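# Restock wall glove dispenser with two boxes from cart

## Task

Take the two fresh glove boxes off the cart and place them in the vacant slots of the wall-mounted glove dispenser, then release them and back the robot away. The cart and the pedal bin are movable. The robot must not tip over or finish leaning, or the task counts as failed.

## Robot and tools

ROBOT. A Hello Robot Stretch 4 with one arm: an omni-wheel base, a lift on a vertical mast, an arm that telescopes forward, a three-joint wrist and a two-finger gripper. It stands about 1.6 m tall, and the base rim reaches at most 0.23 m from the base origin. Loose objects may occasionally be nudged by something outside the robot's control.

FRAMES. Base frame: origin on the floor below the base centre, x ahead, y to the left, z up. hand_pose is reported in this frame and marks the point midway between the fingers, 0.015 m behind their tips; with all wrist joints at 0 its axes line up with the base frame. The printed hand position can be somewhat wrong. The odometry frame is the base frame as it was when the scene began.

execute_actions. Argument "actions": a list holding one action, or empty to just fetch state and pictures. An action contains "base", "joints" or both, plus optional "pace" and "contact_limits"; alternatively it holds only {"end_of_arm": "enable_torque"}, which re-powers wrist or gripper motors that switched off. Motions in one action start together and may finish at different times. "base" takes exactly one relative command, measured from where the base last reported itself: {"translate_m": d} drives straight, forward positive, -2 to 2 m; {"strafe_m": d} slides sideways, left positive, -2 to 2 m; {"rotate_rad": d} spins in place, counter-clockwise (left) positive, -3.2 to 3.2. "joints" is a dictionary of absolute targets by name (not offsets): lift_m 0 to 1.2; arm_m 0 to 0.55 (extension forward); wrist_yaw_rad -1.134 to 4.276 (0 points ahead, positive turns left, 3.14 folded back, above 3.4 the arm may obstruct); wrist_pitch_rad -1.117 to 4.259 (0 level, 1.57 pointing down); wrist_roll_rad -1.117 to 4.259 (0 keeps fingers level, positive turns clockwise seen from behind); gripper_m 0 to 0.08 (finger gap). Done tolerances: lift and arm ±0.004, yaw and roll ±0.02, pitch ±0.05, gripper ±0.002. Joint targets outside range are clipped and reported; any other bad value or unknown key rejects the call with no motion. "pace" is "slow", "default", "fast" or "max" (base up to 0.1/0.3/0.4/0.6 m/s and 1/2/3/4 rad/s; with lift above 0.2 these shrink, to 0.3 m/s and 1 rad/s at lift 1.2). "contact_limits" currently only accepts arm_m, 0 (gentlest) to 0.75 (firmest), default 0.5. "cameras": list of head_camera, head_left_camera, head_right_camera, wrist_camera or "all"; omitted or null means all, [] means none. Parts left out of an action may keep pushing toward earlier targets without showing it in the status.

wait: {"seconds": 0 to 10}; commands nothing and returns state and images. zoom_image: {"camera": name, "region": [x0, y0, x1, y1]} in pixels of that camera's most recent full image, origin top-left, at most 504 by 504. finished_scene: {"scene": n} ends the current scene irreversibly and reports success; the goal must hold at that point.

ORDER. At the start, unfold the wrist, e.g. lift_m 0.4 with wrist_yaw_rad 0. Locate the cart and the dispenser, moving the cart or bin if they block the way. Grip one box, carry it with the arm retracted, insert it into an empty slot, release, repeat for the second, then open the gripper, withdraw the arm and back off before finishing. If a call reports a stop, any later execute_actions, wait or finished_scene in the same reply are skipped.

RESULTS. base_status and joint_status tell how each motion ended: "done" (for the base, wheels turned the commanded amount, slip included); "off_target" (stopped short, may still be pushing); "contact_stop_at_<key>" (blocked; that part goes slack, so a loaded lift may sink and the base may drift); "limit_stop_at_<name>", e.g. own_body (self-collision; back away from the body) or tilt (leaning over 6 degrees; lift, arm, wheels slack and unresponsive until level). "torque_fault": a wrist or gripper motor strained too hard and went limp; re-enable with enable_torque. on_its_own lists uncommanded things; "held at" there is the held target, not the current position. base_odometry counts wheel rotation only; heading spans -3.142 to 3.142. If turned_by_wheels and turned_by_imu differ by over about 0.1 rad, a collision or slip occurred. base_tilt gives forward/right lean in degrees with a fixed bias up to about 1.5. lidar_m: 12 distances in metres in 30-degree sectors, first straight ahead, counting counter-clockwise (4th left, 7th behind, 10th right); "-" means nothing seen or closer than 0.25 m; it spans roughly 0.15 m to robot height and misses clear objects and thin legs. wrist_depth_mm: 7 by 7 grid of median depths, 100 to 2000 mm, from top left; the robot's body appears. motor_effort: percent of maximum, positive toward larger joint values, peak in brackets, with fixed bias and noise; wheel positive means turning right.

GRIPPING. Command a gap smaller than the box; once fingers touch, they only squeeze slightly further until you open beyond the width. "off_target" after closing means something is held; "done" usually means empty. Gripper effort staying beyond about 50 from 0 causes a torque fault and a possible drop. A level gripper carrying over about 2.7 kg faults the wrist.

AVOID. Driving or turning with over 1 kg held and arm_m above 0.2, especially fast; steady hard pushes or pulls, worse with a high gripper or high contact limit; pressing the gripper into things with base or arm moves; dropping, slamming or knocking objects down; driving onto low obstacles. Cameras: head_camera at mast top looking forward-down (turn base to look around); head_left_camera and head_right_camera are fisheyes aimed more steeply, showing base and arm; wrist_camera looks along the fingers, fingertips near the image bottom.

Each tool is called after "Request:" as name(argument=value, ...), one argument or row to a line, values as JSON.

## Session

Request:
execute_actions(
  actions=[],
)

Scene clock: 0.00 s.
base_odometry: x=+0.000 y=+0.000 heading=+0.000 (m, m, rad; odometry frame)
turned_by_wheels: +0.000 (rad since the last result)
turned_by_imu: +0.000 (rad since the last result)
base_tilt: forward=+0.1 right=+0.0 (deg)
lidar_m: 2.20 1.83 2.55 2.22 2.24 1.79 0.90 0.90 1.07 2.12 2.07 2.47
base_status: not commanded
joint_positions: lift_m=+0.213 arm_m=-0.001 wrist_yaw_rad=+3.057 wrist_pitch_rad=+0.001 wrist_roll_rad=+0.018 gripper_m=+0.040
joint_status: not commanded
motor_effort: lift_m=+20 arm_m=-1 wrist_yaw_rad=-1 wrist_pitch_rad=-9 wrist_roll_rad=-2 gripper_m=+0 wheel_0=+0 wheel_1=-1 wheel_2=+0 (%)
hand_pose: x=-0.0345 y=+0.1052 z=+0.3910 quat_wxyz=(+0.043, +0.000, +0.009, +0.999) (m; base frame)
wrist_depth_mm: 148 150 1430 1863 1983 - - / - 149 1078 1756 1921 - - / - 126 202 1808 1983 - - / 108 146 242 1808 1863 - - / 145 991 1098 1808 1983 - - / 946 1008 1078 1464 1808 1921 1756 / 976 1025 111 1118 135 1182 1118
pictures: head_camera, head_left_camera, head_right_camera, wrist_camera
Images, in order (width x height): head_camera 420x560, head_left_camera 420x672, head_right_camera 420x672, wrist_camera 616x392.

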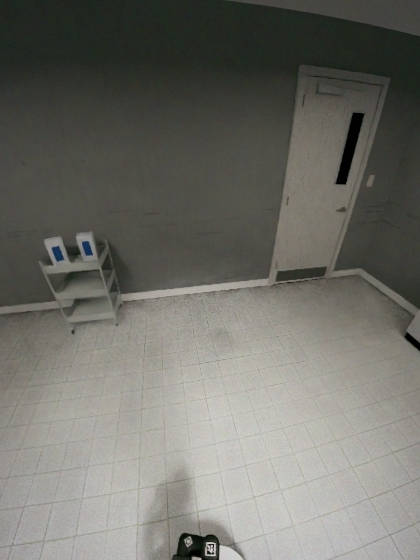

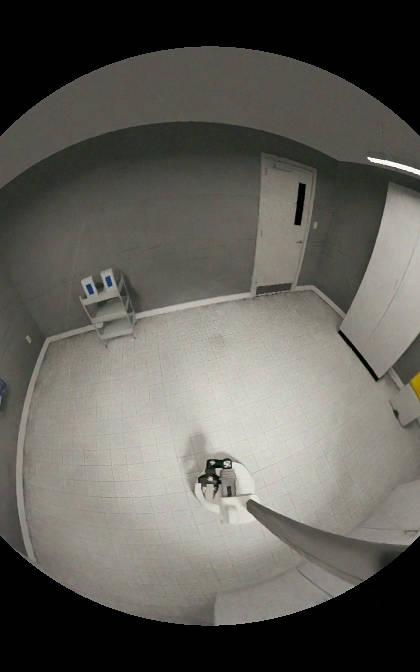

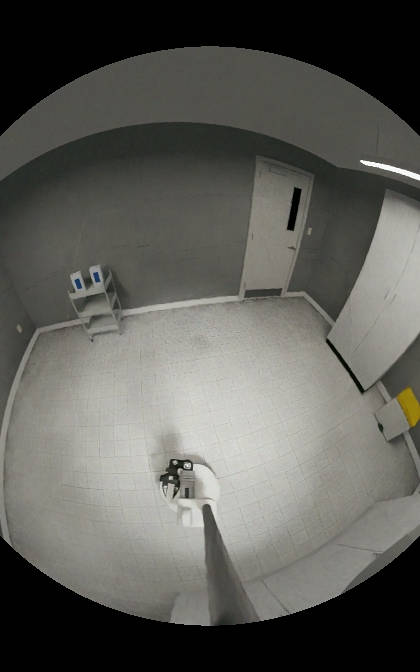

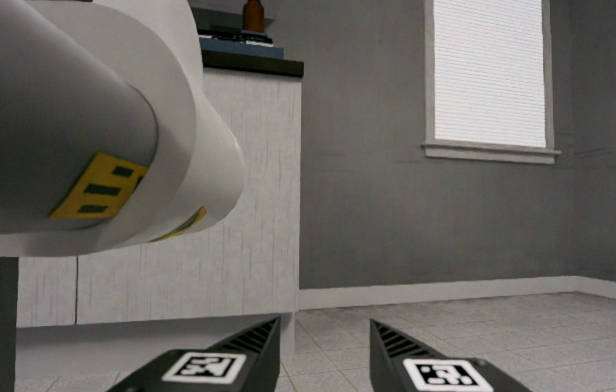

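Something blue on the left wall.

Request:
execute_actions(
  actions=[
    {"base":{"rotate_rad":1.4},"joints":{"lift_m":0.8,"wrist_yaw_rad":0,"gripper_m":0.08}},
  ],
)

Scene clock: 8.40 s.
base_odometry: x=+0.000 y=+0.000 heading=+1.400 (m, m, rad; odometry frame)
turned_by_wheels: +1.400 (rad since the last result)
turned_by_imu: +1.371 (rad since the last result)
base_tilt: forward=+0.0 right=+0.0 (deg)
lidar_m: 2.21 2.20 1.94 0.95 0.91 1.01 1.50 2.06 2.22 2.23 1.82 1.90
base_status: done
joint_positions: lift_m=+0.800 arm_m=-0.001 wrist_yaw_rad=+0.001 wrist_pitch_rad=+0.001 wrist_roll_rad=+0.018 gripper_m=+0.080
joint_status: all done
motor_effort: lift_m=+23(24) arm_m=-1(1) wrist_yaw_rad=-2(8) wrist_pitch_rad=-9(9) wrist_roll_rad=-1(1) gripper_m=+1(1) wheel_0=-1(9) wheel_1=-3(8) wheel_2=-1(9) (%)
hand_pose: x=+0.3827 y=-0.0873 z=+0.9777 quat_wxyz=(+1.000, +0.009, +0.001, +0.000) (m; base frame)
wrist_depth_mm: 1756 1921 - - - - - / 1808 1921 - - - - - / 1756 1983 - - - - - / 1708 1921 - - - - - / 1756 1863 - - - - - / 1808 1863 - - - - - / 1708 110 140 - - 125 1983
pictures: head_camera, head_left_camera, head_right_camera, wrist_camera
Images, in order (width x height): head_camera 420x560, head_left_camera 420x672, head_right_camera 420x672, wrist_camera 616x392.

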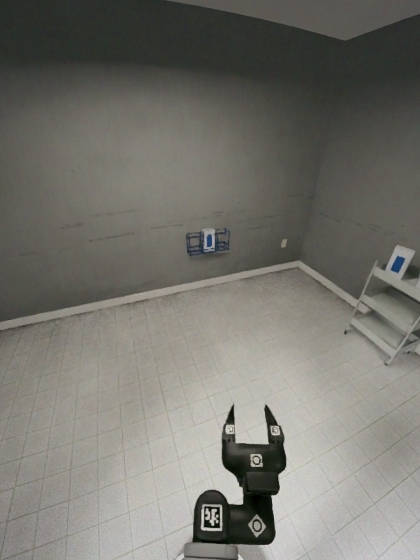

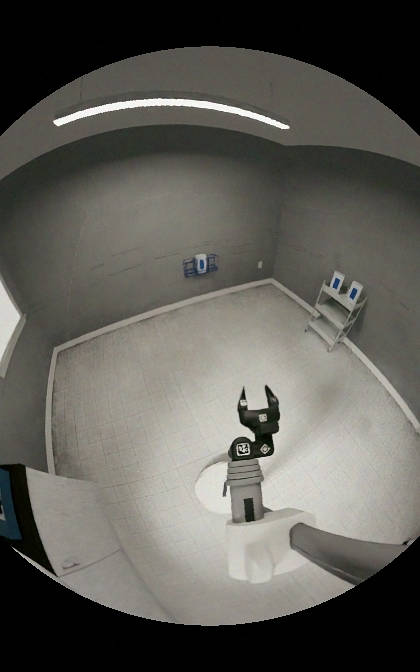

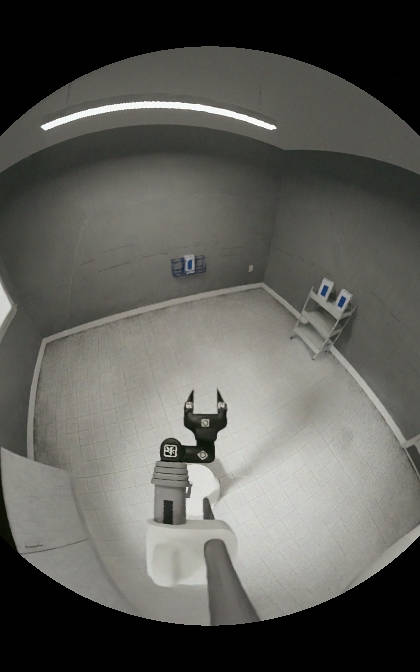

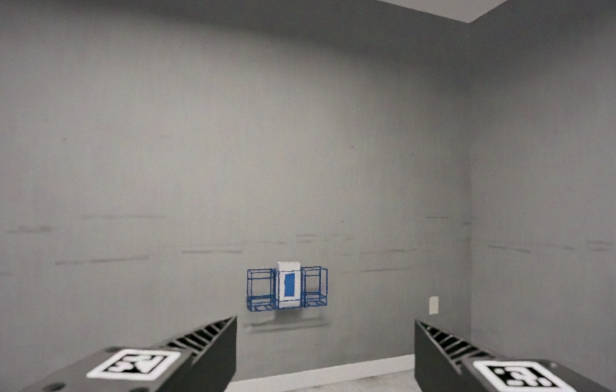

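Request:
execute_actions(
  actions=[
    {"base":{"translate_m":0.85},"joints":{"lift_m":0.95}},
  ],
  cameras=["wrist_camera"],
)

Request:
zoom_image(
  camera="wrist_camera",
  region=[160,200,460,392],
)

Request:
execute_actions(
  actions=[
    {"base":{"rotate_rad":-1.2},"joints":{"lift_m":0.75}},
  ],
  cameras=[],
)

Request:
execute_actions(
  actions=[
    {"base":{"translate_m":0.7}},
  ],
)

Scene clock: 22.83 s.
base_odometry: x=+0.144 y=+0.838 heading=+1.400 (m, m, rad; odometry frame)
turned_by_wheels: +0.000 (rad since the last result)
turned_by_imu: +0.000 (rad since the last result)
base_tilt: forward=+0.0 right=+0.1 (deg)
lidar_m: 1.35 1.41 1.55 1.90 1.33 1.36 2.10 2.83 2.39 1.43 1.41 1.85
base_status: done
joint_positions: lift_m=+0.950 arm_m=-0.001 wrist_yaw_rad=+0.000 wrist_pitch_rad=+0.001 wrist_roll_rad=+0.018 gripper_m=+0.080
joint_status: all done
motor_effort: lift_m=+21(25) arm_m=-1(1) wrist_yaw_rad=-2(1) wrist_pitch_rad=-9(9) wrist_roll_rad=-2(1) gripper_m=+2(2) wheel_0=+1(6) wheel_1=+3(7) wheel_2=+0(14) (%)
hand_pose: x=+0.3827 y=-0.0874 z=+1.1278 quat_wxyz=(+1.000, +0.009, +0.001, +0.000) (m; base frame)
wrist_depth_mm: 1098 1160 1281 1397 1576 1708 1808 / 1078 1160 1281 1397 1576 1708 1756 / 1078 1160 1308 1397 1576 1756 1708 / 1060 1182 1255 1397 1576 1808 1708 / 1060 1182 1255 1464 1537 1756 1661 / 1060 1160 1255 1366 1464 1661 1708 / 1060 110 141 1366 1464 124 1661
pictures: wrist_camera
Images, in order (width x height): wrist_camera 616x392.

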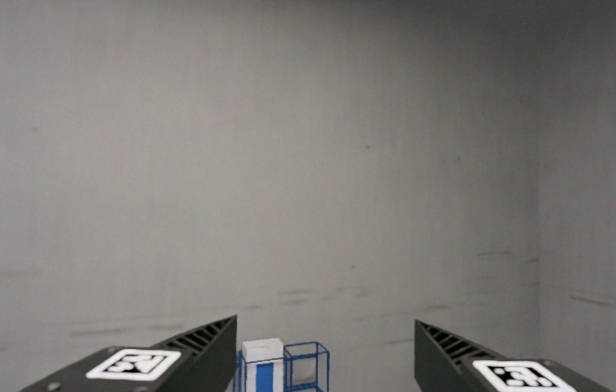

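Region (160, 200, 460, 392) of wrist_camera's 616x392 image, scaled by 1.680; it fills the top 323 rows of this view, and the rest is white.

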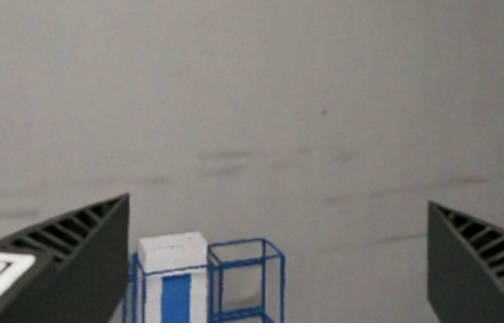

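Scene clock: 24.77 s.
base_odometry: x=+0.145 y=+0.838 heading=+0.201 (m, m, rad; odometry frame)
turned_by_wheels: -1.199 (rad since the last result)
turned_by_imu: -1.175 (rad since the last result)
base_tilt: forward=+0.0 right=+0.0 (deg)
lidar_m: 1.42 1.92 1.39 1.36 1.48 1.97 1.87 1.31 1.75 2.82 2.71 1.96
base_status: done
joint_positions: lift_m=+0.750 arm_m=-0.001 wrist_yaw_rad=+0.000 wrist_pitch_rad=+0.001 wrist_roll_rad=+0.018 gripper_m=+0.080
joint_status: all done
motor_effort: lift_m=+18(22) arm_m=-1(1) wrist_yaw_rad=-1(2) wrist_pitch_rad=-9(9) wrist_roll_rad=-2(3) gripper_m=+3(1) wheel_0=+2(9) wheel_1=+4(10) wheel_2=+3(6) (%)
hand_pose: x=+0.3827 y=-0.0874 z=+0.9281 quat_wxyz=(+1.000, +0.009, +0.001, +0.000) (m; base frame)
wrist_depth_mm: 1708 1756 1708 1708 1708 1708 1708 / 1708 1808 1708 1756 1756 1661 1661 / 1708 1708 1661 1661 1708 1661 1708 / 1756 1661 1661 1661 1661 1708 1618 / 1756 1661 1661 1708 1708 1618 1661 / 1661 1618 1708 1576 1661 1661 1618 / 1661 110 140 1430 1661 124 1618
pictures: none
No camera images: the call's "cameras" was empty. Leave "cameras" out to get every camera's image.

Scene clock: 28.57 s.
base_odometry: x=+0.830 y=+0.977 heading=+0.201 (m, m, rad; odometry frame)
turned_by_wheels: +0.000 (rad since the last result)
turned_by_imu: +0.000 (rad since the last result)
base_tilt: forward=+0.0 right=+0.1 (deg)
lidar_m: 0.71 0.75 1.51 1.37 1.42 2.04 2.01 2.03 2.72 2.79 1.72 1.20
base_status: done
joint_positions: lift_m=+0.750 arm_m=-0.001 wrist_yaw_rad=+0.000 wrist_pitch_rad=+0.001 wrist_roll_rad=+0.018 gripper_m=+0.080
joint_status: not commanded
motor_effort: lift_m=+19(19) arm_m=-1(1) wrist_yaw_rad=+0(1) wrist_pitch_rad=-9(9) wrist_roll_rad=-2(2) gripper_m=+1(1) wheel_0=+1(7) wheel_1=+3(10) wheel_2=+1(10) (%)
hand_pose: x=+0.3827 y=-0.0874 z=+0.9280 quat_wxyz=(+1.000, +0.009, +0.001, +0.000) (m; base frame)
wrist_depth_mm: 991 991 991 976 991 976 976 / 991 1008 976 976 976 976 976 / 976 960 991 960 976 976 960 / 960 976 976 960 960 960 960 / 976 960 960 946 960 960 946 / 960 615 640 668 931 946 946 / 960 110 141 661 759 124 946
pictures: head_camera, head_left_camera, head_right_camera, wrist_camera
Images, in order (width x height): head_camera 420x560, head_left_camera 420x672, head_right_camera 420x672, wrist_camera 616x392.

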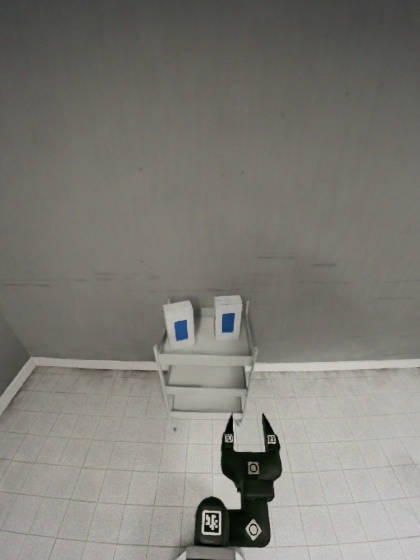

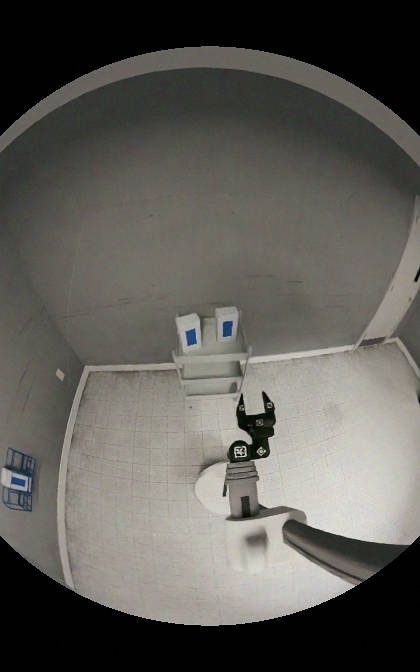

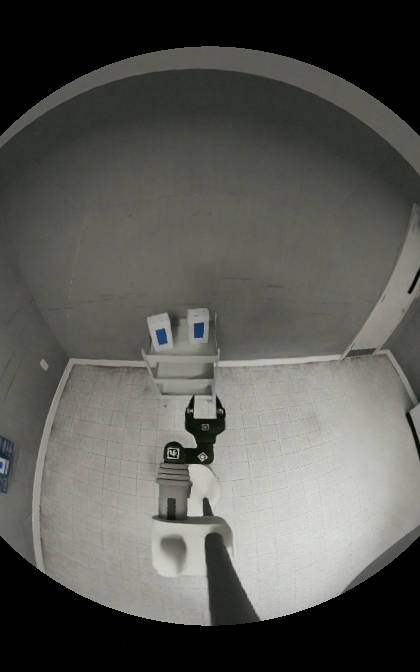

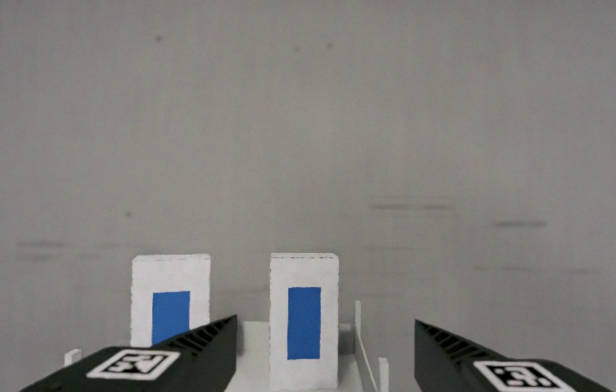

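Request:
execute_actions(
  actions=[
    {"base":{"translate_m":0.3},"joints":{"lift_m":1.1,"wrist_pitch_rad":1.57,"wrist_roll_rad":1.57,"arm_m":0.4}},
  ],
)

Scene clock: 37.70 s.
base_odometry: x=+1.124 y=+1.037 heading=+0.202 (m, m, rad; odometry frame)
turned_by_wheels: +0.001 (rad since the last result)
turned_by_imu: +0.000 (rad since the last result)
base_tilt: forward=+0.0 right=+0.1 (deg)
lidar_m: 0.43 0.45 1.21 1.41 1.42 2.05 2.29 2.34 2.93 2.81 1.27 0.45
base_status: done
joint_positions: lift_m=+1.100 arm_m=+0.399 wrist_yaw_rad=+0.000 wrist_pitch_rad=+1.569 wrist_roll_rad=+1.570 gripper_m=+0.080
joint_status: all done
motor_effort: lift_m=+22(23) arm_m=+7(8) wrist_yaw_rad=-1(0) wrist_pitch_rad=+1(7) wrist_roll_rad=+0(6) gripper_m=+3(1) wheel_0=+3(6) wheel_1=+5(10) wheel_2=+1(11) (%)
hand_pose: x=+0.5700 y=-0.0874 z=+1.0653 quat_wxyz=(+0.501, +0.500, +0.500, -0.499) (m; base frame)
wrist_depth_mm: 415 603 1138 1255 1229 1281 1229 / 413 609 1160 1255 1255 1229 1229 / 415 615 1118 1255 1229 1205 1182 / 413 609 820 1182 1205 1205 1205 / 410 564 535 554 549 991 976 / 413 564 317 539 544 976 976 / 407 110 141 544 539 125 1160
pictures: head_camera, head_left_camera, head_right_camera, wrist_camera
Images, in order (width x height): head_camera 420x560, head_left_camera 420x672, head_right_camera 420x672, wrist_camera 616x392.

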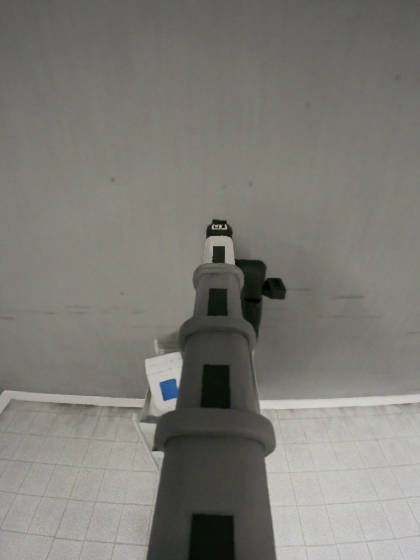

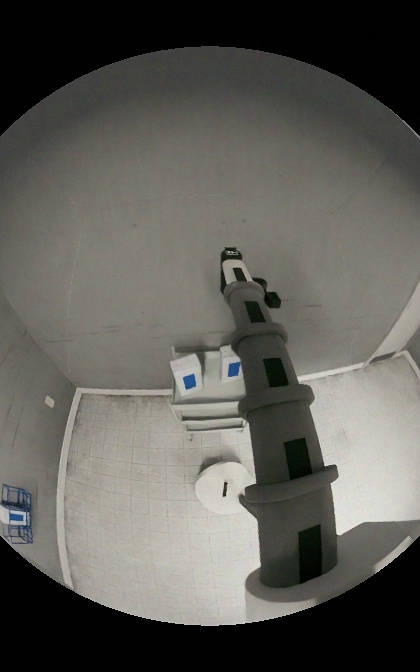

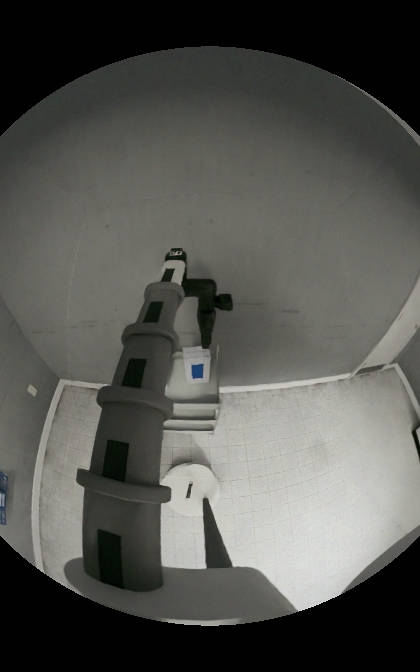

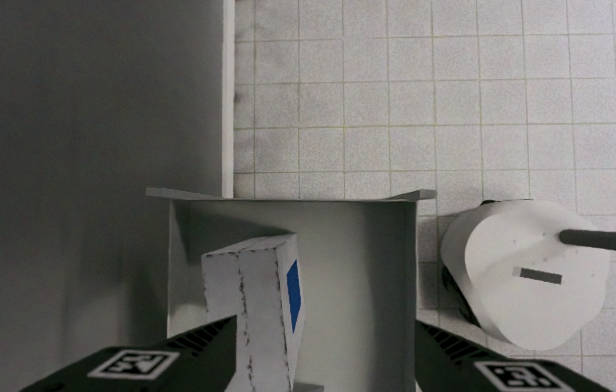

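Request:
execute_actions(
  actions=[
    {"base":{"strafe_m":-0.095},"joints":{"lift_m":1.03,"wrist_yaw_rad":1.57,"wrist_roll_rad":0,"arm_m":0.36}},
  ],
)

Scene clock: 53.03 s.
base_odometry: x=+1.143 y=+0.944 heading=+0.202 (m, m, rad; odometry frame)
turned_by_wheels: +0.000 (rad since the last result)
turned_by_imu: -0.001 (rad since the last result)
base_tilt: forward=+0.0 right=+0.0 (deg)
lidar_m: 0.43 0.45 1.20 1.51 1.53 2.17 2.28 2.32 2.83 2.72 1.29 0.90
base_status: done
joint_positions: lift_m=+1.030 arm_m=+0.361 wrist_yaw_rad=+1.569 wrist_pitch_rad=+1.570 wrist_roll_rad=+0.000 gripper_m=+0.080
joint_status: all done
motor_effort: lift_m=+18(20) arm_m=-7(7) wrist_yaw_rad=+2(7) wrist_pitch_rad=+0(1) wrist_roll_rad=-3(7) gripper_m=+2(3) wheel_0=+0(11) wheel_1=-3(8) wheel_2=+0(1) (%)
hand_pose: x=+0.6195 y=+0.0001 z=+0.9957 quat_wxyz=(+0.501, -0.499, +0.500, +0.500) (m; base frame)
wrist_depth_mm: 1229 1229 504 319 492 530 413 / 1281 1205 500 488 492 530 415 / 1205 1205 492 492 480 539 418 / 1008 976 496 246 245 539 415 / 976 960 488 244 242 539 418 / 1205 1182 473 442 240 539 418 / 1182 110 141 1138 1118 124 399
pictures: head_camera, head_left_camera, head_right_camera, wrist_camera
Images, in order (width x height): head_camera 420x560, head_left_camera 420x672, head_right_camera 420x672, wrist_camera 616x392.

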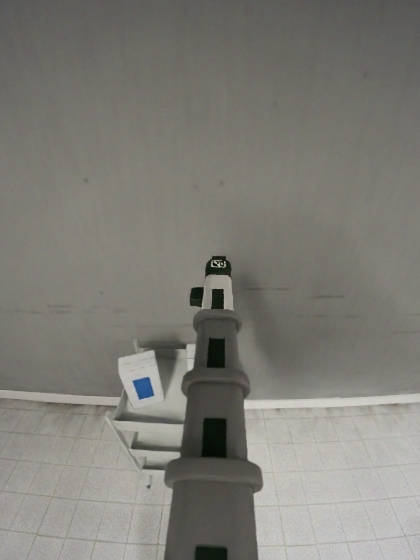

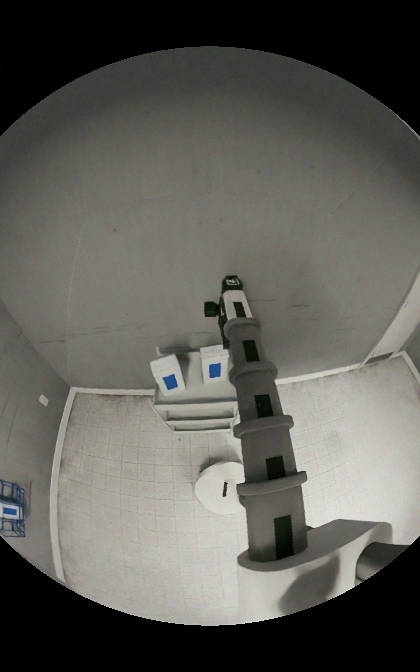

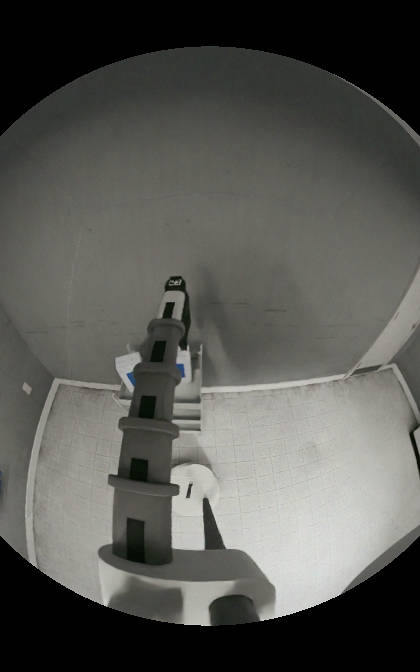

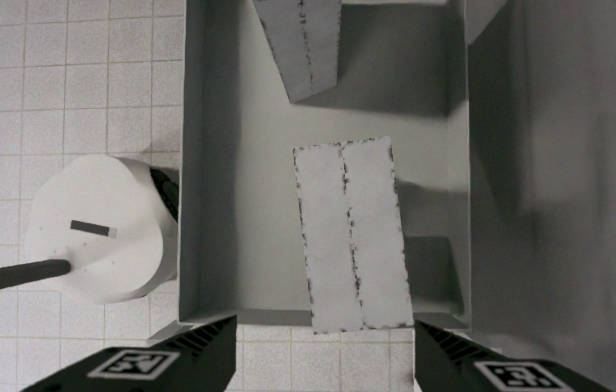

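Request:
execute_actions(
  actions=[
    {"base":{"strafe_m":0.036},"joints":{"lift_m":0.97,"wrist_roll_rad":-0.1,"arm_m":0.381}},
  ],
  cameras=["wrist_camera","head_right_camera"],
)

Scene clock: 62.83 s.
base_odometry: x=+1.136 y=+0.980 heading=+0.202 (m, m, rad; odometry frame)
turned_by_wheels: +0.000 (rad since the last result)
turned_by_imu: +0.000 (rad since the last result)
base_tilt: forward=+0.0 right=+0.2 (deg)
lidar_m: 0.42 0.44 1.21 1.48 1.48 2.13 2.29 2.33 2.87 2.75 1.27 0.45
base_status: done
joint_positions: lift_m=+0.970 arm_m=+0.380 wrist_yaw_rad=+1.570 wrist_pitch_rad=+1.570 wrist_roll_rad=-0.100 gripper_m=+0.080
joint_status: all done
motor_effort: lift_m=+18(15) arm_m=+7(7) wrist_yaw_rad=+1(1) wrist_pitch_rad=+0(0) wrist_roll_rad=-1(5) gripper_m=+1(2) wheel_0=+0(10) wheel_1=+2(10) wheel_2=+0(1) (%)
hand_pose: x=+0.6381 y=+0.0001 z=+0.9357 quat_wxyz=(+0.475, -0.524, +0.475, +0.524) (m; base frame)
wrist_depth_mm: 1182 1160 439 253 427 427 427 / 1160 1138 439 368 427 424 415 / 1182 917 436 430 427 421 413 / 917 931 433 186 415 480 402 / 917 891 430 184 415 469 394 / 1138 427 427 183 413 459 387 / 1118 110 140 182 180 124 357
pictures: head_right_camera, wrist_camera
Images, in order (width x height): head_right_camera 420x672, wrist_camera 616x392.

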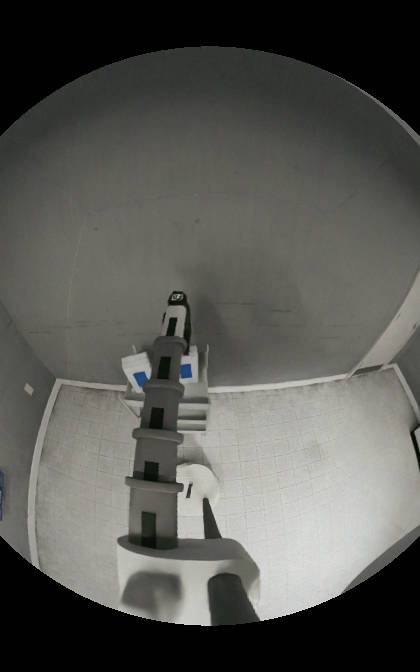

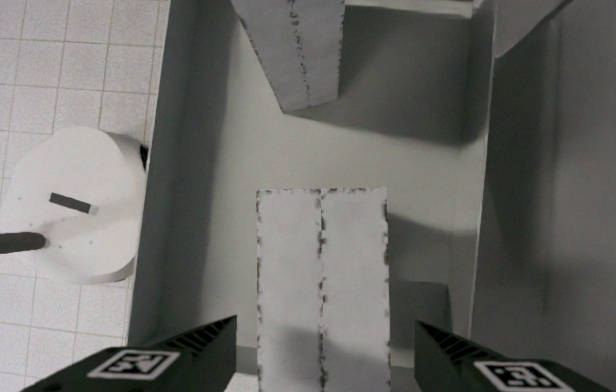

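Request:
execute_actions(
  actions=[
    {"joints":{"lift_m":0.915}},
  ],
  cameras=["wrist_camera"],
)

Request:
execute_actions(
  actions=[
    {"joints":{"gripper_m":0.04}},
  ],
  cameras=[],
)

Request:
execute_actions(
  actions=[
    {"joints":{"lift_m":1.03}},
  ],
  cameras=["wrist_camera","head_right_camera"],
)

Scene clock: 70.50 s.
base_odometry: x=+1.136 y=+0.980 heading=+0.202 (m, m, rad; odometry frame)
turned_by_wheels: +0.000 (rad since the last result)
turned_by_imu: +0.000 (rad since the last result)
base_tilt: forward=+0.1 right=+0.1 (deg)
lidar_m: 0.43 0.46 1.22 1.49 1.47 2.14 2.29 2.32 2.86 2.76 1.27 0.43
base_status: not commanded
joint_positions: lift_m=+0.915 arm_m=+0.380 wrist_yaw_rad=+1.570 wrist_pitch_rad=+1.570 wrist_roll_rad=-0.100 gripper_m=+0.080
joint_status: all done
motor_effort: lift_m=+17(18) arm_m=+7(7) wrist_yaw_rad=+0(0) wrist_pitch_rad=+0(0) wrist_roll_rad=-3(2) gripper_m=+3(0) wheel_0=+0(0) wheel_1=+2(2) wheel_2=+0(0) (%)
hand_pose: x=+0.6381 y=+0.0001 z=+0.8807 quat_wxyz=(+0.475, -0.524, +0.475, +0.524) (m; base frame)
wrist_depth_mm: 1118 1118 382 254 377 368 430 / 1098 384 384 368 370 368 418 / 866 379 377 373 368 364 413 / 854 377 375 130 129 362 399 / 866 377 370 129 128 362 397 / 1078 375 158 128 127 355 382 / 1060 110 128 127 126 125 362
pictures: wrist_camera
Images, in order (width x height): wrist_camera 616x392.

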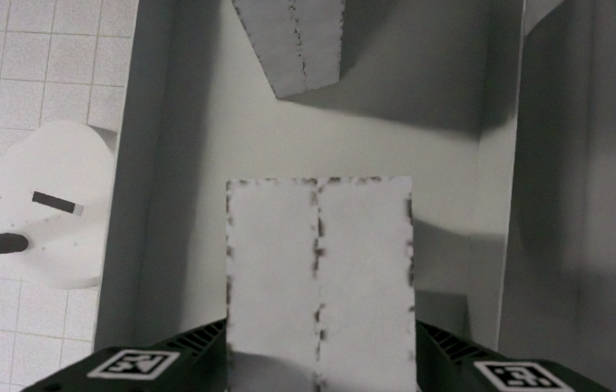

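Scene clock: 71.47 s.
base_odometry: x=+1.136 y=+0.980 heading=+0.202 (m, m, rad; odometry frame)
turned_by_wheels: +0.000 (rad since the last result)
turned_by_imu: +0.000 (rad since the last result)
base_tilt: forward=+0.0 right=+0.0 (deg)
lidar_m: 0.42 0.45 1.21 1.47 1.49 2.11 2.29 2.31 2.87 2.73 1.28 0.44
base_status: not commanded
joint_positions: lift_m=+0.915 arm_m=+0.380 wrist_yaw_rad=+1.570 wrist_pitch_rad=+1.570 wrist_roll_rad=-0.100 gripper_m=+0.061
joint_status: gripper_m off_target (ended at +0.061, target +0.040)
on_its_own: gripper_m is held at +0.056, not at your +0.040, by its contact guard: the fingers met something
motor_effort: lift_m=+18(18) arm_m=+7(7) wrist_yaw_rad=+0(1) wrist_pitch_rad=+0(1) wrist_roll_rad=-2(2) gripper_m=-31(26) wheel_0=+0(0) wheel_1=+2(2) wheel_2=+0(0) (%)
hand_pose: x=+0.6382 y=+0.0001 z=+0.8807 quat_wxyz=(+0.475, -0.524, +0.475, +0.524) (m; base frame)
wrist_depth_mm: 1118 1098 387 254 375 370 424 / 1118 384 379 366 370 366 418 / 866 379 382 375 368 364 407 / 854 377 375 130 129 362 402 / 842 375 370 129 128 359 392 / 1098 375 368 128 127 357 382 / 1060 307 128 127 126 135 368
pictures: none
No camera images: the call's "cameras" was empty. Leave "cameras" out to get every camera's image.

Scene clock: 73.00 s.
base_odometry: x=+1.136 y=+0.980 heading=+0.202 (m, m, rad; odometry frame)
turned_by_wheels: +0.000 (rad since the last result)
turned_by_imu: +0.000 (rad since the last result)
base_tilt: forward=+0.1 right=+0.1 (deg)
lidar_m: 0.41 0.46 1.20 1.48 1.48 2.14 2.30 2.33 2.86 2.75 1.27 0.44
base_status: not commanded
joint_positions: lift_m=+1.030 arm_m=+0.380 wrist_yaw_rad=+1.570 wrist_pitch_rad=+1.570 wrist_roll_rad=-0.100 gripper_m=+0.061
joint_status: all done
on_its_own: gripper_m is held at +0.056, not at your +0.040, by its contact guard: the fingers met something
motor_effort: lift_m=+25(26) arm_m=+7(7) wrist_yaw_rad=+1(2) wrist_pitch_rad=-1(0) wrist_roll_rad=-4(3) gripper_m=-31(31) wheel_0=+1(0) wheel_1=+2(2) wheel_2=+1(0) (%)
hand_pose: x=+0.6382 y=+0.0000 z=+0.9951 quat_wxyz=(+0.475, -0.524, +0.475, +0.524) (m; base frame)
wrist_depth_mm: 1229 1229 496 253 488 521 427 / 1229 1229 500 373 488 517 421 / 1229 1160 492 492 480 535 413 / 991 991 496 131 130 521 404 / 976 960 477 130 129 539 392 / 1205 1182 455 128 128 525 387 / 1205 413 128 128 126 135 368
pictures: head_right_camera, wrist_camera
Images, in order (width x height): head_right_camera 420x672, wrist_camera 616x392.

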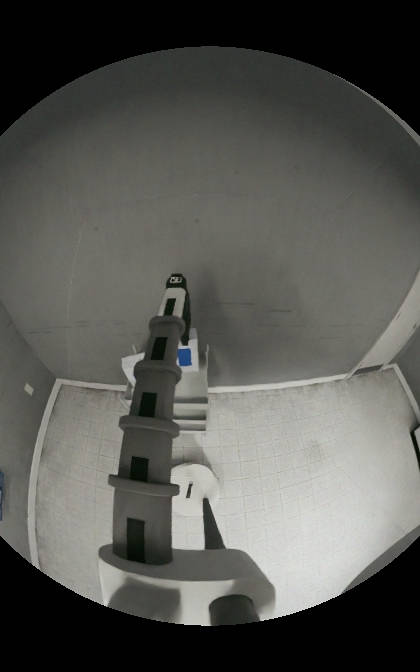

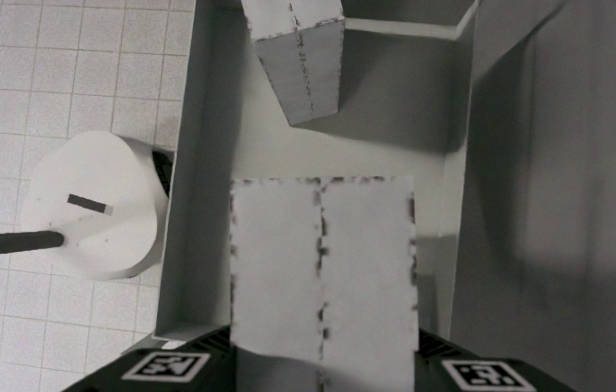

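Request:
execute_actions(
  actions=[
    {"base":{"translate_m":-0.5},"joints":{"arm_m":0.15,"wrist_roll_rad":0}},
  ],
  cameras=[],
)

Request:
execute_actions(
  actions=[
    {"base":{"rotate_rad":1.64}},
  ],
  cameras=[],
)

Request:
execute_actions(
  actions=[
    {"base":{"translate_m":0.7}},
  ],
)

Scene clock: 84.00 s.
base_odometry: x=+0.646 y=+0.880 heading=+0.201 (m, m, rad; odometry frame)
turned_by_wheels: +0.000 (rad since the last result)
turned_by_imu: +0.000 (rad since the last result)
base_tilt: forward=-0.1 right=+0.1 (deg)
lidar_m: 0.35 0.98 1.58 1.41 1.55 2.10 1.81 1.80 2.43 2.75 1.99 1.43
base_status: done
joint_positions: lift_m=+1.030 arm_m=+0.151 wrist_yaw_rad=+1.570 wrist_pitch_rad=+1.570 wrist_roll_rad=+0.000 gripper_m=+0.061
joint_status: all done
on_its_own: gripper_m is held at +0.056, not at your +0.040, by its contact guard: the fingers met something
motor_effort: lift_m=+24(25) arm_m=-6(7) wrist_yaw_rad=+0(2) wrist_pitch_rad=-1(1) wrist_roll_rad=-1(3) gripper_m=-31(30) wheel_0=-2(8) wheel_1=-3(8) wheel_2=-1(11) (%)
hand_pose: x=+0.4095 y=+0.0000 z=+0.9952 quat_wxyz=(+0.500, -0.500, +0.500, +0.500) (m; base frame)
wrist_depth_mm: 1255 1229 1205 1182 1182 1160 1138 / 1255 1205 1182 1182 1182 1118 1118 / 1229 1182 1205 1138 1138 1118 976 / 1205 976 960 131 130 1160 991 / 1205 960 960 130 129 1118 960 / 699 1160 946 129 128 1098 1078 / 1160 1182 128 128 126 136 1098
pictures: none
No camera images: the call's "cameras" was empty. Leave "cameras" out to get every camera's image.

Scene clock: 86.37 s.
base_odometry: x=+0.646 y=+0.880 heading=+1.841 (m, m, rad; odometry frame)
turned_by_wheels: +1.639 (rad since the last result)
turned_by_imu: +1.606 (rad since the last result)
base_tilt: forward=+0.1 right=+0.1 (deg)
lidar_m: 0.35 1.59 2.22 1.80 1.86 2.60 2.78 1.89 1.39 0.92 0.98 1.56
base_status: done
joint_positions: lift_m=+1.030 arm_m=+0.151 wrist_yaw_rad=+1.570 wrist_pitch_rad=+1.570 wrist_roll_rad=+0.000 gripper_m=+0.061
joint_status: not commanded
on_its_own: gripper_m is held at +0.056, not at your +0.040, by its contact guard: the fingers met something
motor_effort: lift_m=+24(25) arm_m=-6(6) wrist_yaw_rad=+0(1) wrist_pitch_rad=-1(3) wrist_roll_rad=-2(2) gripper_m=-30(31) wheel_0=-2(7) wheel_1=-3(11) wheel_2=-3(7) (%)
hand_pose: x=+0.4095 y=+0.0000 z=+0.9952 quat_wxyz=(+0.500, -0.500, +0.500, +0.500) (m; base frame)
wrist_depth_mm: 1281 1255 1205 1182 1160 1138 1138 / 1229 1205 1229 1160 1160 1160 1160 / 1205 1205 1182 1182 1160 1160 1098 / 1205 960 960 131 130 1160 1098 / 1229 946 960 130 129 1138 1098 / 707 1160 960 129 127 1118 1098 / 1182 1160 128 128 126 135 1078
pictures: none
No camera images: the call's "cameras" was empty. Leave "cameras" out to get every camera's image.

Scene clock: 90.17 s.
base_odometry: x=+0.459 y=+1.554 heading=+1.841 (m, m, rad; odometry frame)
turned_by_wheels: +0.001 (rad since the last result)
turned_by_imu: +0.000 (rad since the last result)
base_tilt: forward=+0.0 right=+0.0 (deg)
lidar_m: 0.35 0.87 1.20 2.33 2.03 2.58 4.07 1.94 1.03 1.37 1.12 0.71
base_status: done
joint_positions: lift_m=+1.030 arm_m=+0.151 wrist_yaw_rad=+1.570 wrist_pitch_rad=+1.570 wrist_roll_rad=+0.000 gripper_m=+0.061
joint_status: not commanded
on_its_own: gripper_m is held at +0.056, not at your +0.040, by its contact guard: the fingers met something
motor_effort: lift_m=+24(24) arm_m=-6(6) wrist_yaw_rad=+0(1) wrist_pitch_rad=-1(1) wrist_roll_rad=-1(1) gripper_m=-31(31) wheel_0=+2(7) wheel_1=+5(11) wheel_2=+0(11) (%)
hand_pose: x=+0.4094 y=+0.0000 z=+0.9952 quat_wxyz=(+0.500, -0.500, +0.500, +0.500) (m; base frame)
wrist_depth_mm: 1255 1229 1205 1205 1160 1060 683 / 1229 1229 1205 1160 1182 1060 691 / 1255 1205 1205 1182 1138 1025 627 / 1205 976 960 131 130 991 634 / 1205 946 931 130 129 1008 544 / 699 1182 931 129 128 976 521 / 1182 1160 128 128 126 136 603
pictures: head_camera, head_left_camera, head_right_camera, wrist_camera
Images, in order (width x height): head_camera 420x560, head_left_camera 420x672, head_right_camera 420x672, wrist_camera 616x392.

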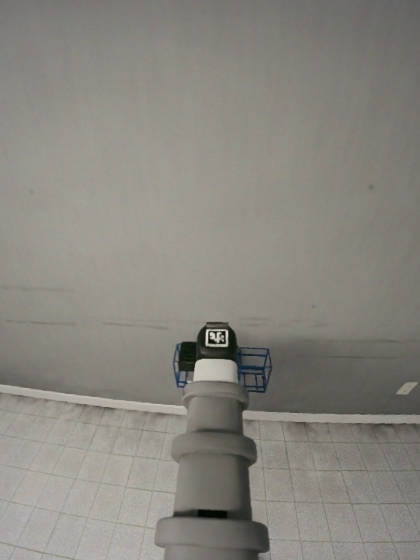

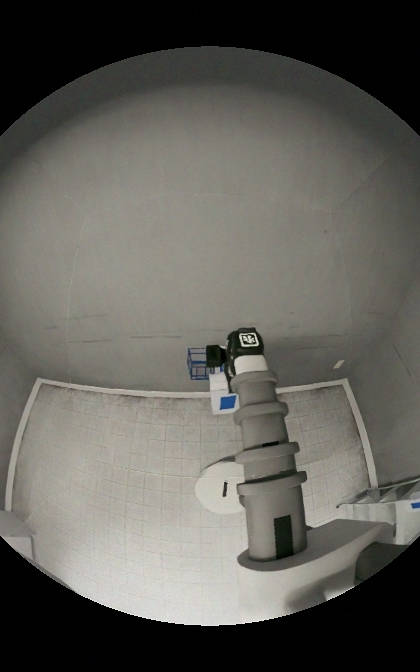

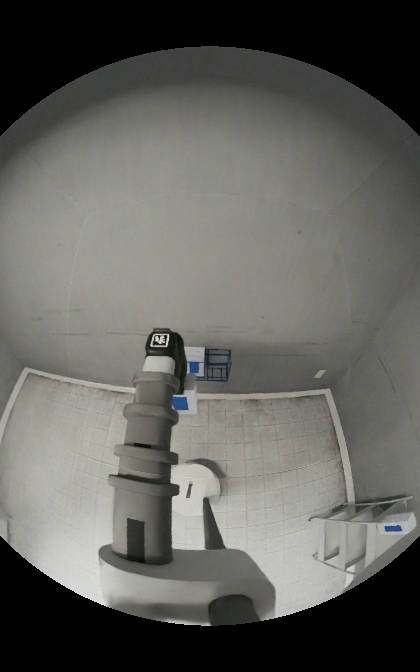

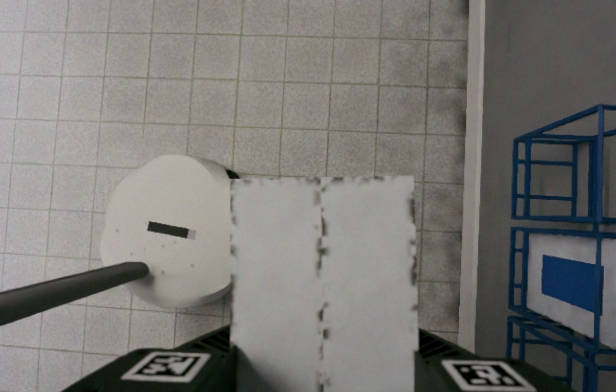

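Request:
execute_actions(
  actions=[
    {"base":{"rotate_rad":-0.027}},
  ],
  cameras=[],
)

Request:
execute_actions(
  actions=[
    {"base":{"strafe_m":-0.175},"joints":{"arm_m":0.45}},
  ],
)

Scene clock: 96.60 s.
base_odometry: x=+0.459 y=+1.554 heading=+1.815 (m, m, rad; odometry frame)
turned_by_wheels: -0.026 (rad since the last result)
turned_by_imu: -0.026 (rad since the last result)
base_tilt: forward=+0.1 right=+0.1 (deg)
lidar_m: 0.35 0.76 1.15 2.32 2.05 2.50 3.73 1.99 1.01 1.38 1.16 0.73
base_status: done
joint_positions: lift_m=+1.030 arm_m=+0.151 wrist_yaw_rad=+1.570 wrist_pitch_rad=+1.570 wrist_roll_rad=+0.000 gripper_m=+0.061
joint_status: not commanded
on_its_own: gripper_m is held at +0.056, not at your +0.040, by its contact guard: the fingers met something
motor_effort: lift_m=+24(24) arm_m=-6(6) wrist_yaw_rad=+1(0) wrist_pitch_rad=+0(5) wrist_roll_rad=+1(1) gripper_m=-30(30) wheel_0=+3(7) wheel_1=+4(10) wheel_2=+2(7) (%)
hand_pose: x=+0.4094 y=+0.0001 z=+0.9952 quat_wxyz=(+0.500, -0.500, +0.500, +0.500) (m; base frame)
wrist_depth_mm: 1255 1229 1205 1182 1182 1025 683 / 1229 1205 1205 1160 1138 1008 661 / 1229 1205 1182 1138 1182 1025 627 / 1229 976 960 131 131 991 597 / 1182 976 946 131 129 991 525 / 699 1205 946 129 128 991 549 / 1205 1160 128 128 126 135 615
pictures: none
No camera images: the call's "cameras" was empty. Leave "cameras" out to get every camera's image.

Scene clock: 98.60 s.
base_odometry: x=+0.629 y=+1.596 heading=+1.815 (m, m, rad; odometry frame)
turned_by_wheels: +0.000 (rad since the last result)
turned_by_imu: -0.001 (rad since the last result)
base_tilt: forward=+0.1 right=+0.1 (deg)
lidar_m: 0.64 0.75 1.16 2.51 2.20 2.79 3.56 1.10 0.88 1.20 1.13 0.82
base_status: done
joint_positions: lift_m=+1.030 arm_m=+0.449 wrist_yaw_rad=+1.570 wrist_pitch_rad=+1.570 wrist_roll_rad=+0.000 gripper_m=+0.061
joint_status: all done
on_its_own: gripper_m is held at +0.056, not at your +0.040, by its contact guard: the fingers met something
motor_effort: lift_m=+24(24) arm_m=+7(7) wrist_yaw_rad=-1(1) wrist_pitch_rad=-3(4) wrist_roll_rad=-1(1) gripper_m=-32(31) wheel_0=+0(10) wheel_1=-4(13) wheel_2=+0(3) (%)
hand_pose: x=+0.7072 y=+0.0000 z=+0.9952 quat_wxyz=(+0.500, -0.500, +0.500, +0.500) (m; base frame)
wrist_depth_mm: 1255 1205 1205 1160 615 293 204 / 1229 1205 1160 1205 410 290 204 / 1205 1182 1182 1182 402 287 203 / 976 1008 1138 131 129 285 201 / 976 960 1182 129 128 282 200 / 1182 1182 1160 128 128 279 198 / 1205 1182 128 128 126 135 196
pictures: head_camera, head_left_camera, head_right_camera, wrist_camera
Images, in order (width x height): head_camera 420x560, head_left_camera 420x672, head_right_camera 420x672, wrist_camera 616x392.

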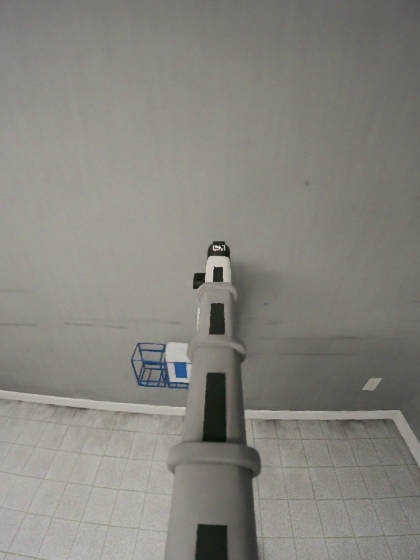

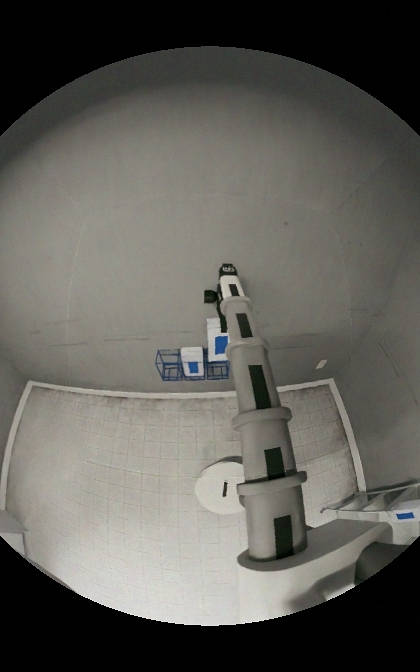

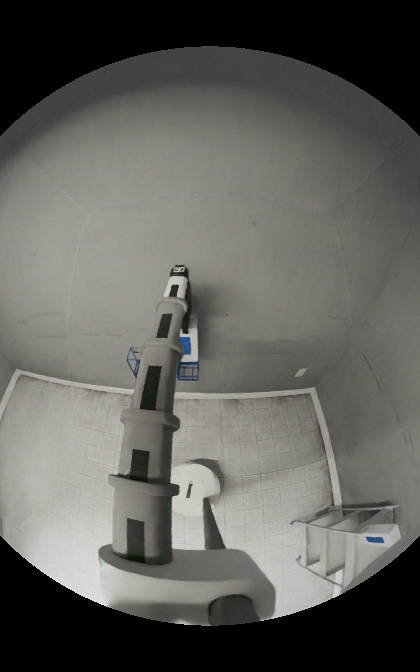

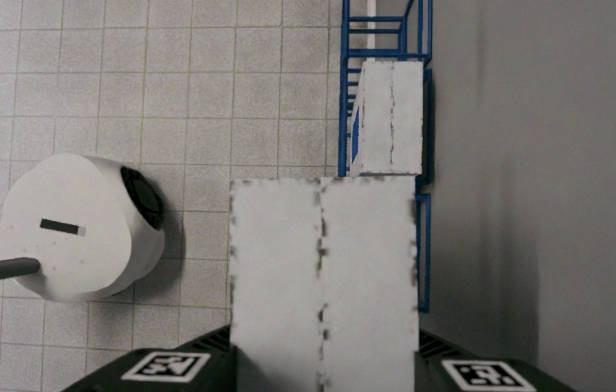

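Request:
execute_actions(
  actions=[
    {"base":{"strafe_m":-0.014},"joints":{"arm_m":0.535,"lift_m":0.98},"pace":"slow","contact_limits":{"arm_m":0.2}},
  ],
)

Scene clock: 107.10 s.
base_odometry: x=+0.643 y=+1.600 heading=+1.814 (m, m, rad; odometry frame)
turned_by_wheels: +0.000 (rad since the last result)
turned_by_imu: +0.005 (rad since the last result)
base_tilt: forward=+0.1 right=+0.1 (deg)
lidar_m: 0.70 0.76 1.17 2.50 2.19 2.78 3.56 1.10 0.85 1.19 1.13 0.83
base_status: done
joint_positions: lift_m=+0.980 arm_m=+0.499 wrist_yaw_rad=+1.569 wrist_pitch_rad=+1.571 wrist_roll_rad=+0.000 gripper_m=+0.061
joint_status: arm_m contact_stop (moved +0.050 of +0.086); the others done
on_its_own: gripper_m is held at +0.056, not at your +0.040, by its contact guard: the fingers met something; arm_m is slack since a contact_stop (your +0.535 is given up)
motor_effort: lift_m=+20(23) arm_m=+0(21) wrist_yaw_rad=+3(22) wrist_pitch_rad=-4(17) wrist_roll_rad=-3(10) gripper_m=-30(30) wheel_0=-2(7) wheel_1=+2(10) wheel_2=-3(11) (%)
contact_limits: arm_m 0.2
hand_pose: x=+0.7573 y=-0.0002 z=+0.9455 quat_wxyz=(+0.501, -0.499, +0.501, +0.499) (m; base frame)
wrist_depth_mm: 1182 1160 1160 1138 362 173 125 / 1182 1160 1138 521 357 172 125 / 1182 1138 1138 559 355 171 124 / 917 1138 1118 130 129 169 123 / 931 1098 1118 129 128 167 122 / 1138 1138 1078 128 127 166 121 / 1138 1138 128 127 126 132 -
pictures: head_camera, head_left_camera, head_right_camera, wrist_camera
Images, in order (width x height): head_camera 420x560, head_left_camera 420x672, head_right_camera 420x672, wrist_camera 616x392.

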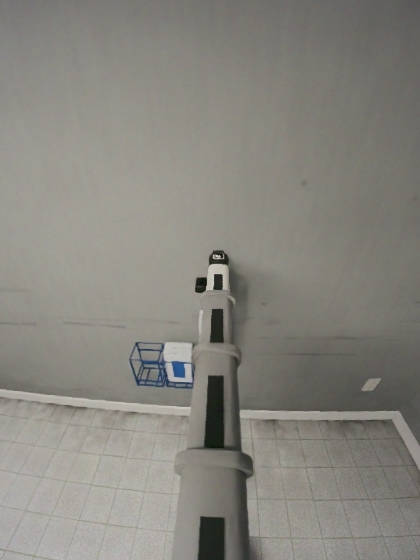

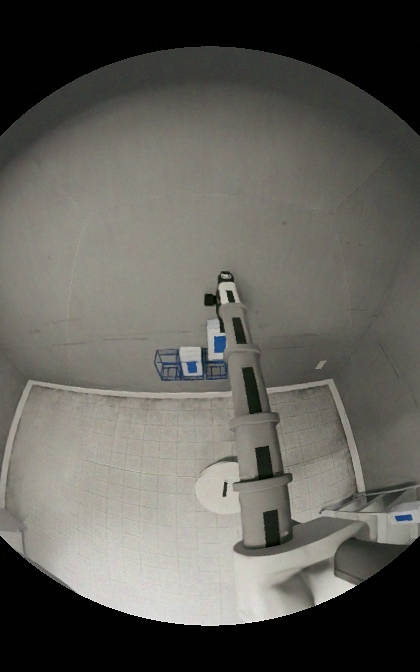

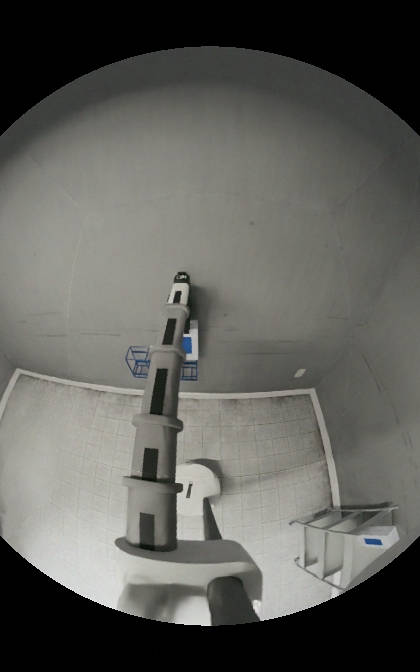

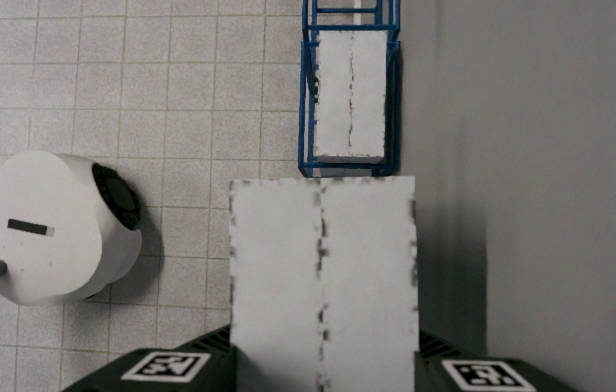

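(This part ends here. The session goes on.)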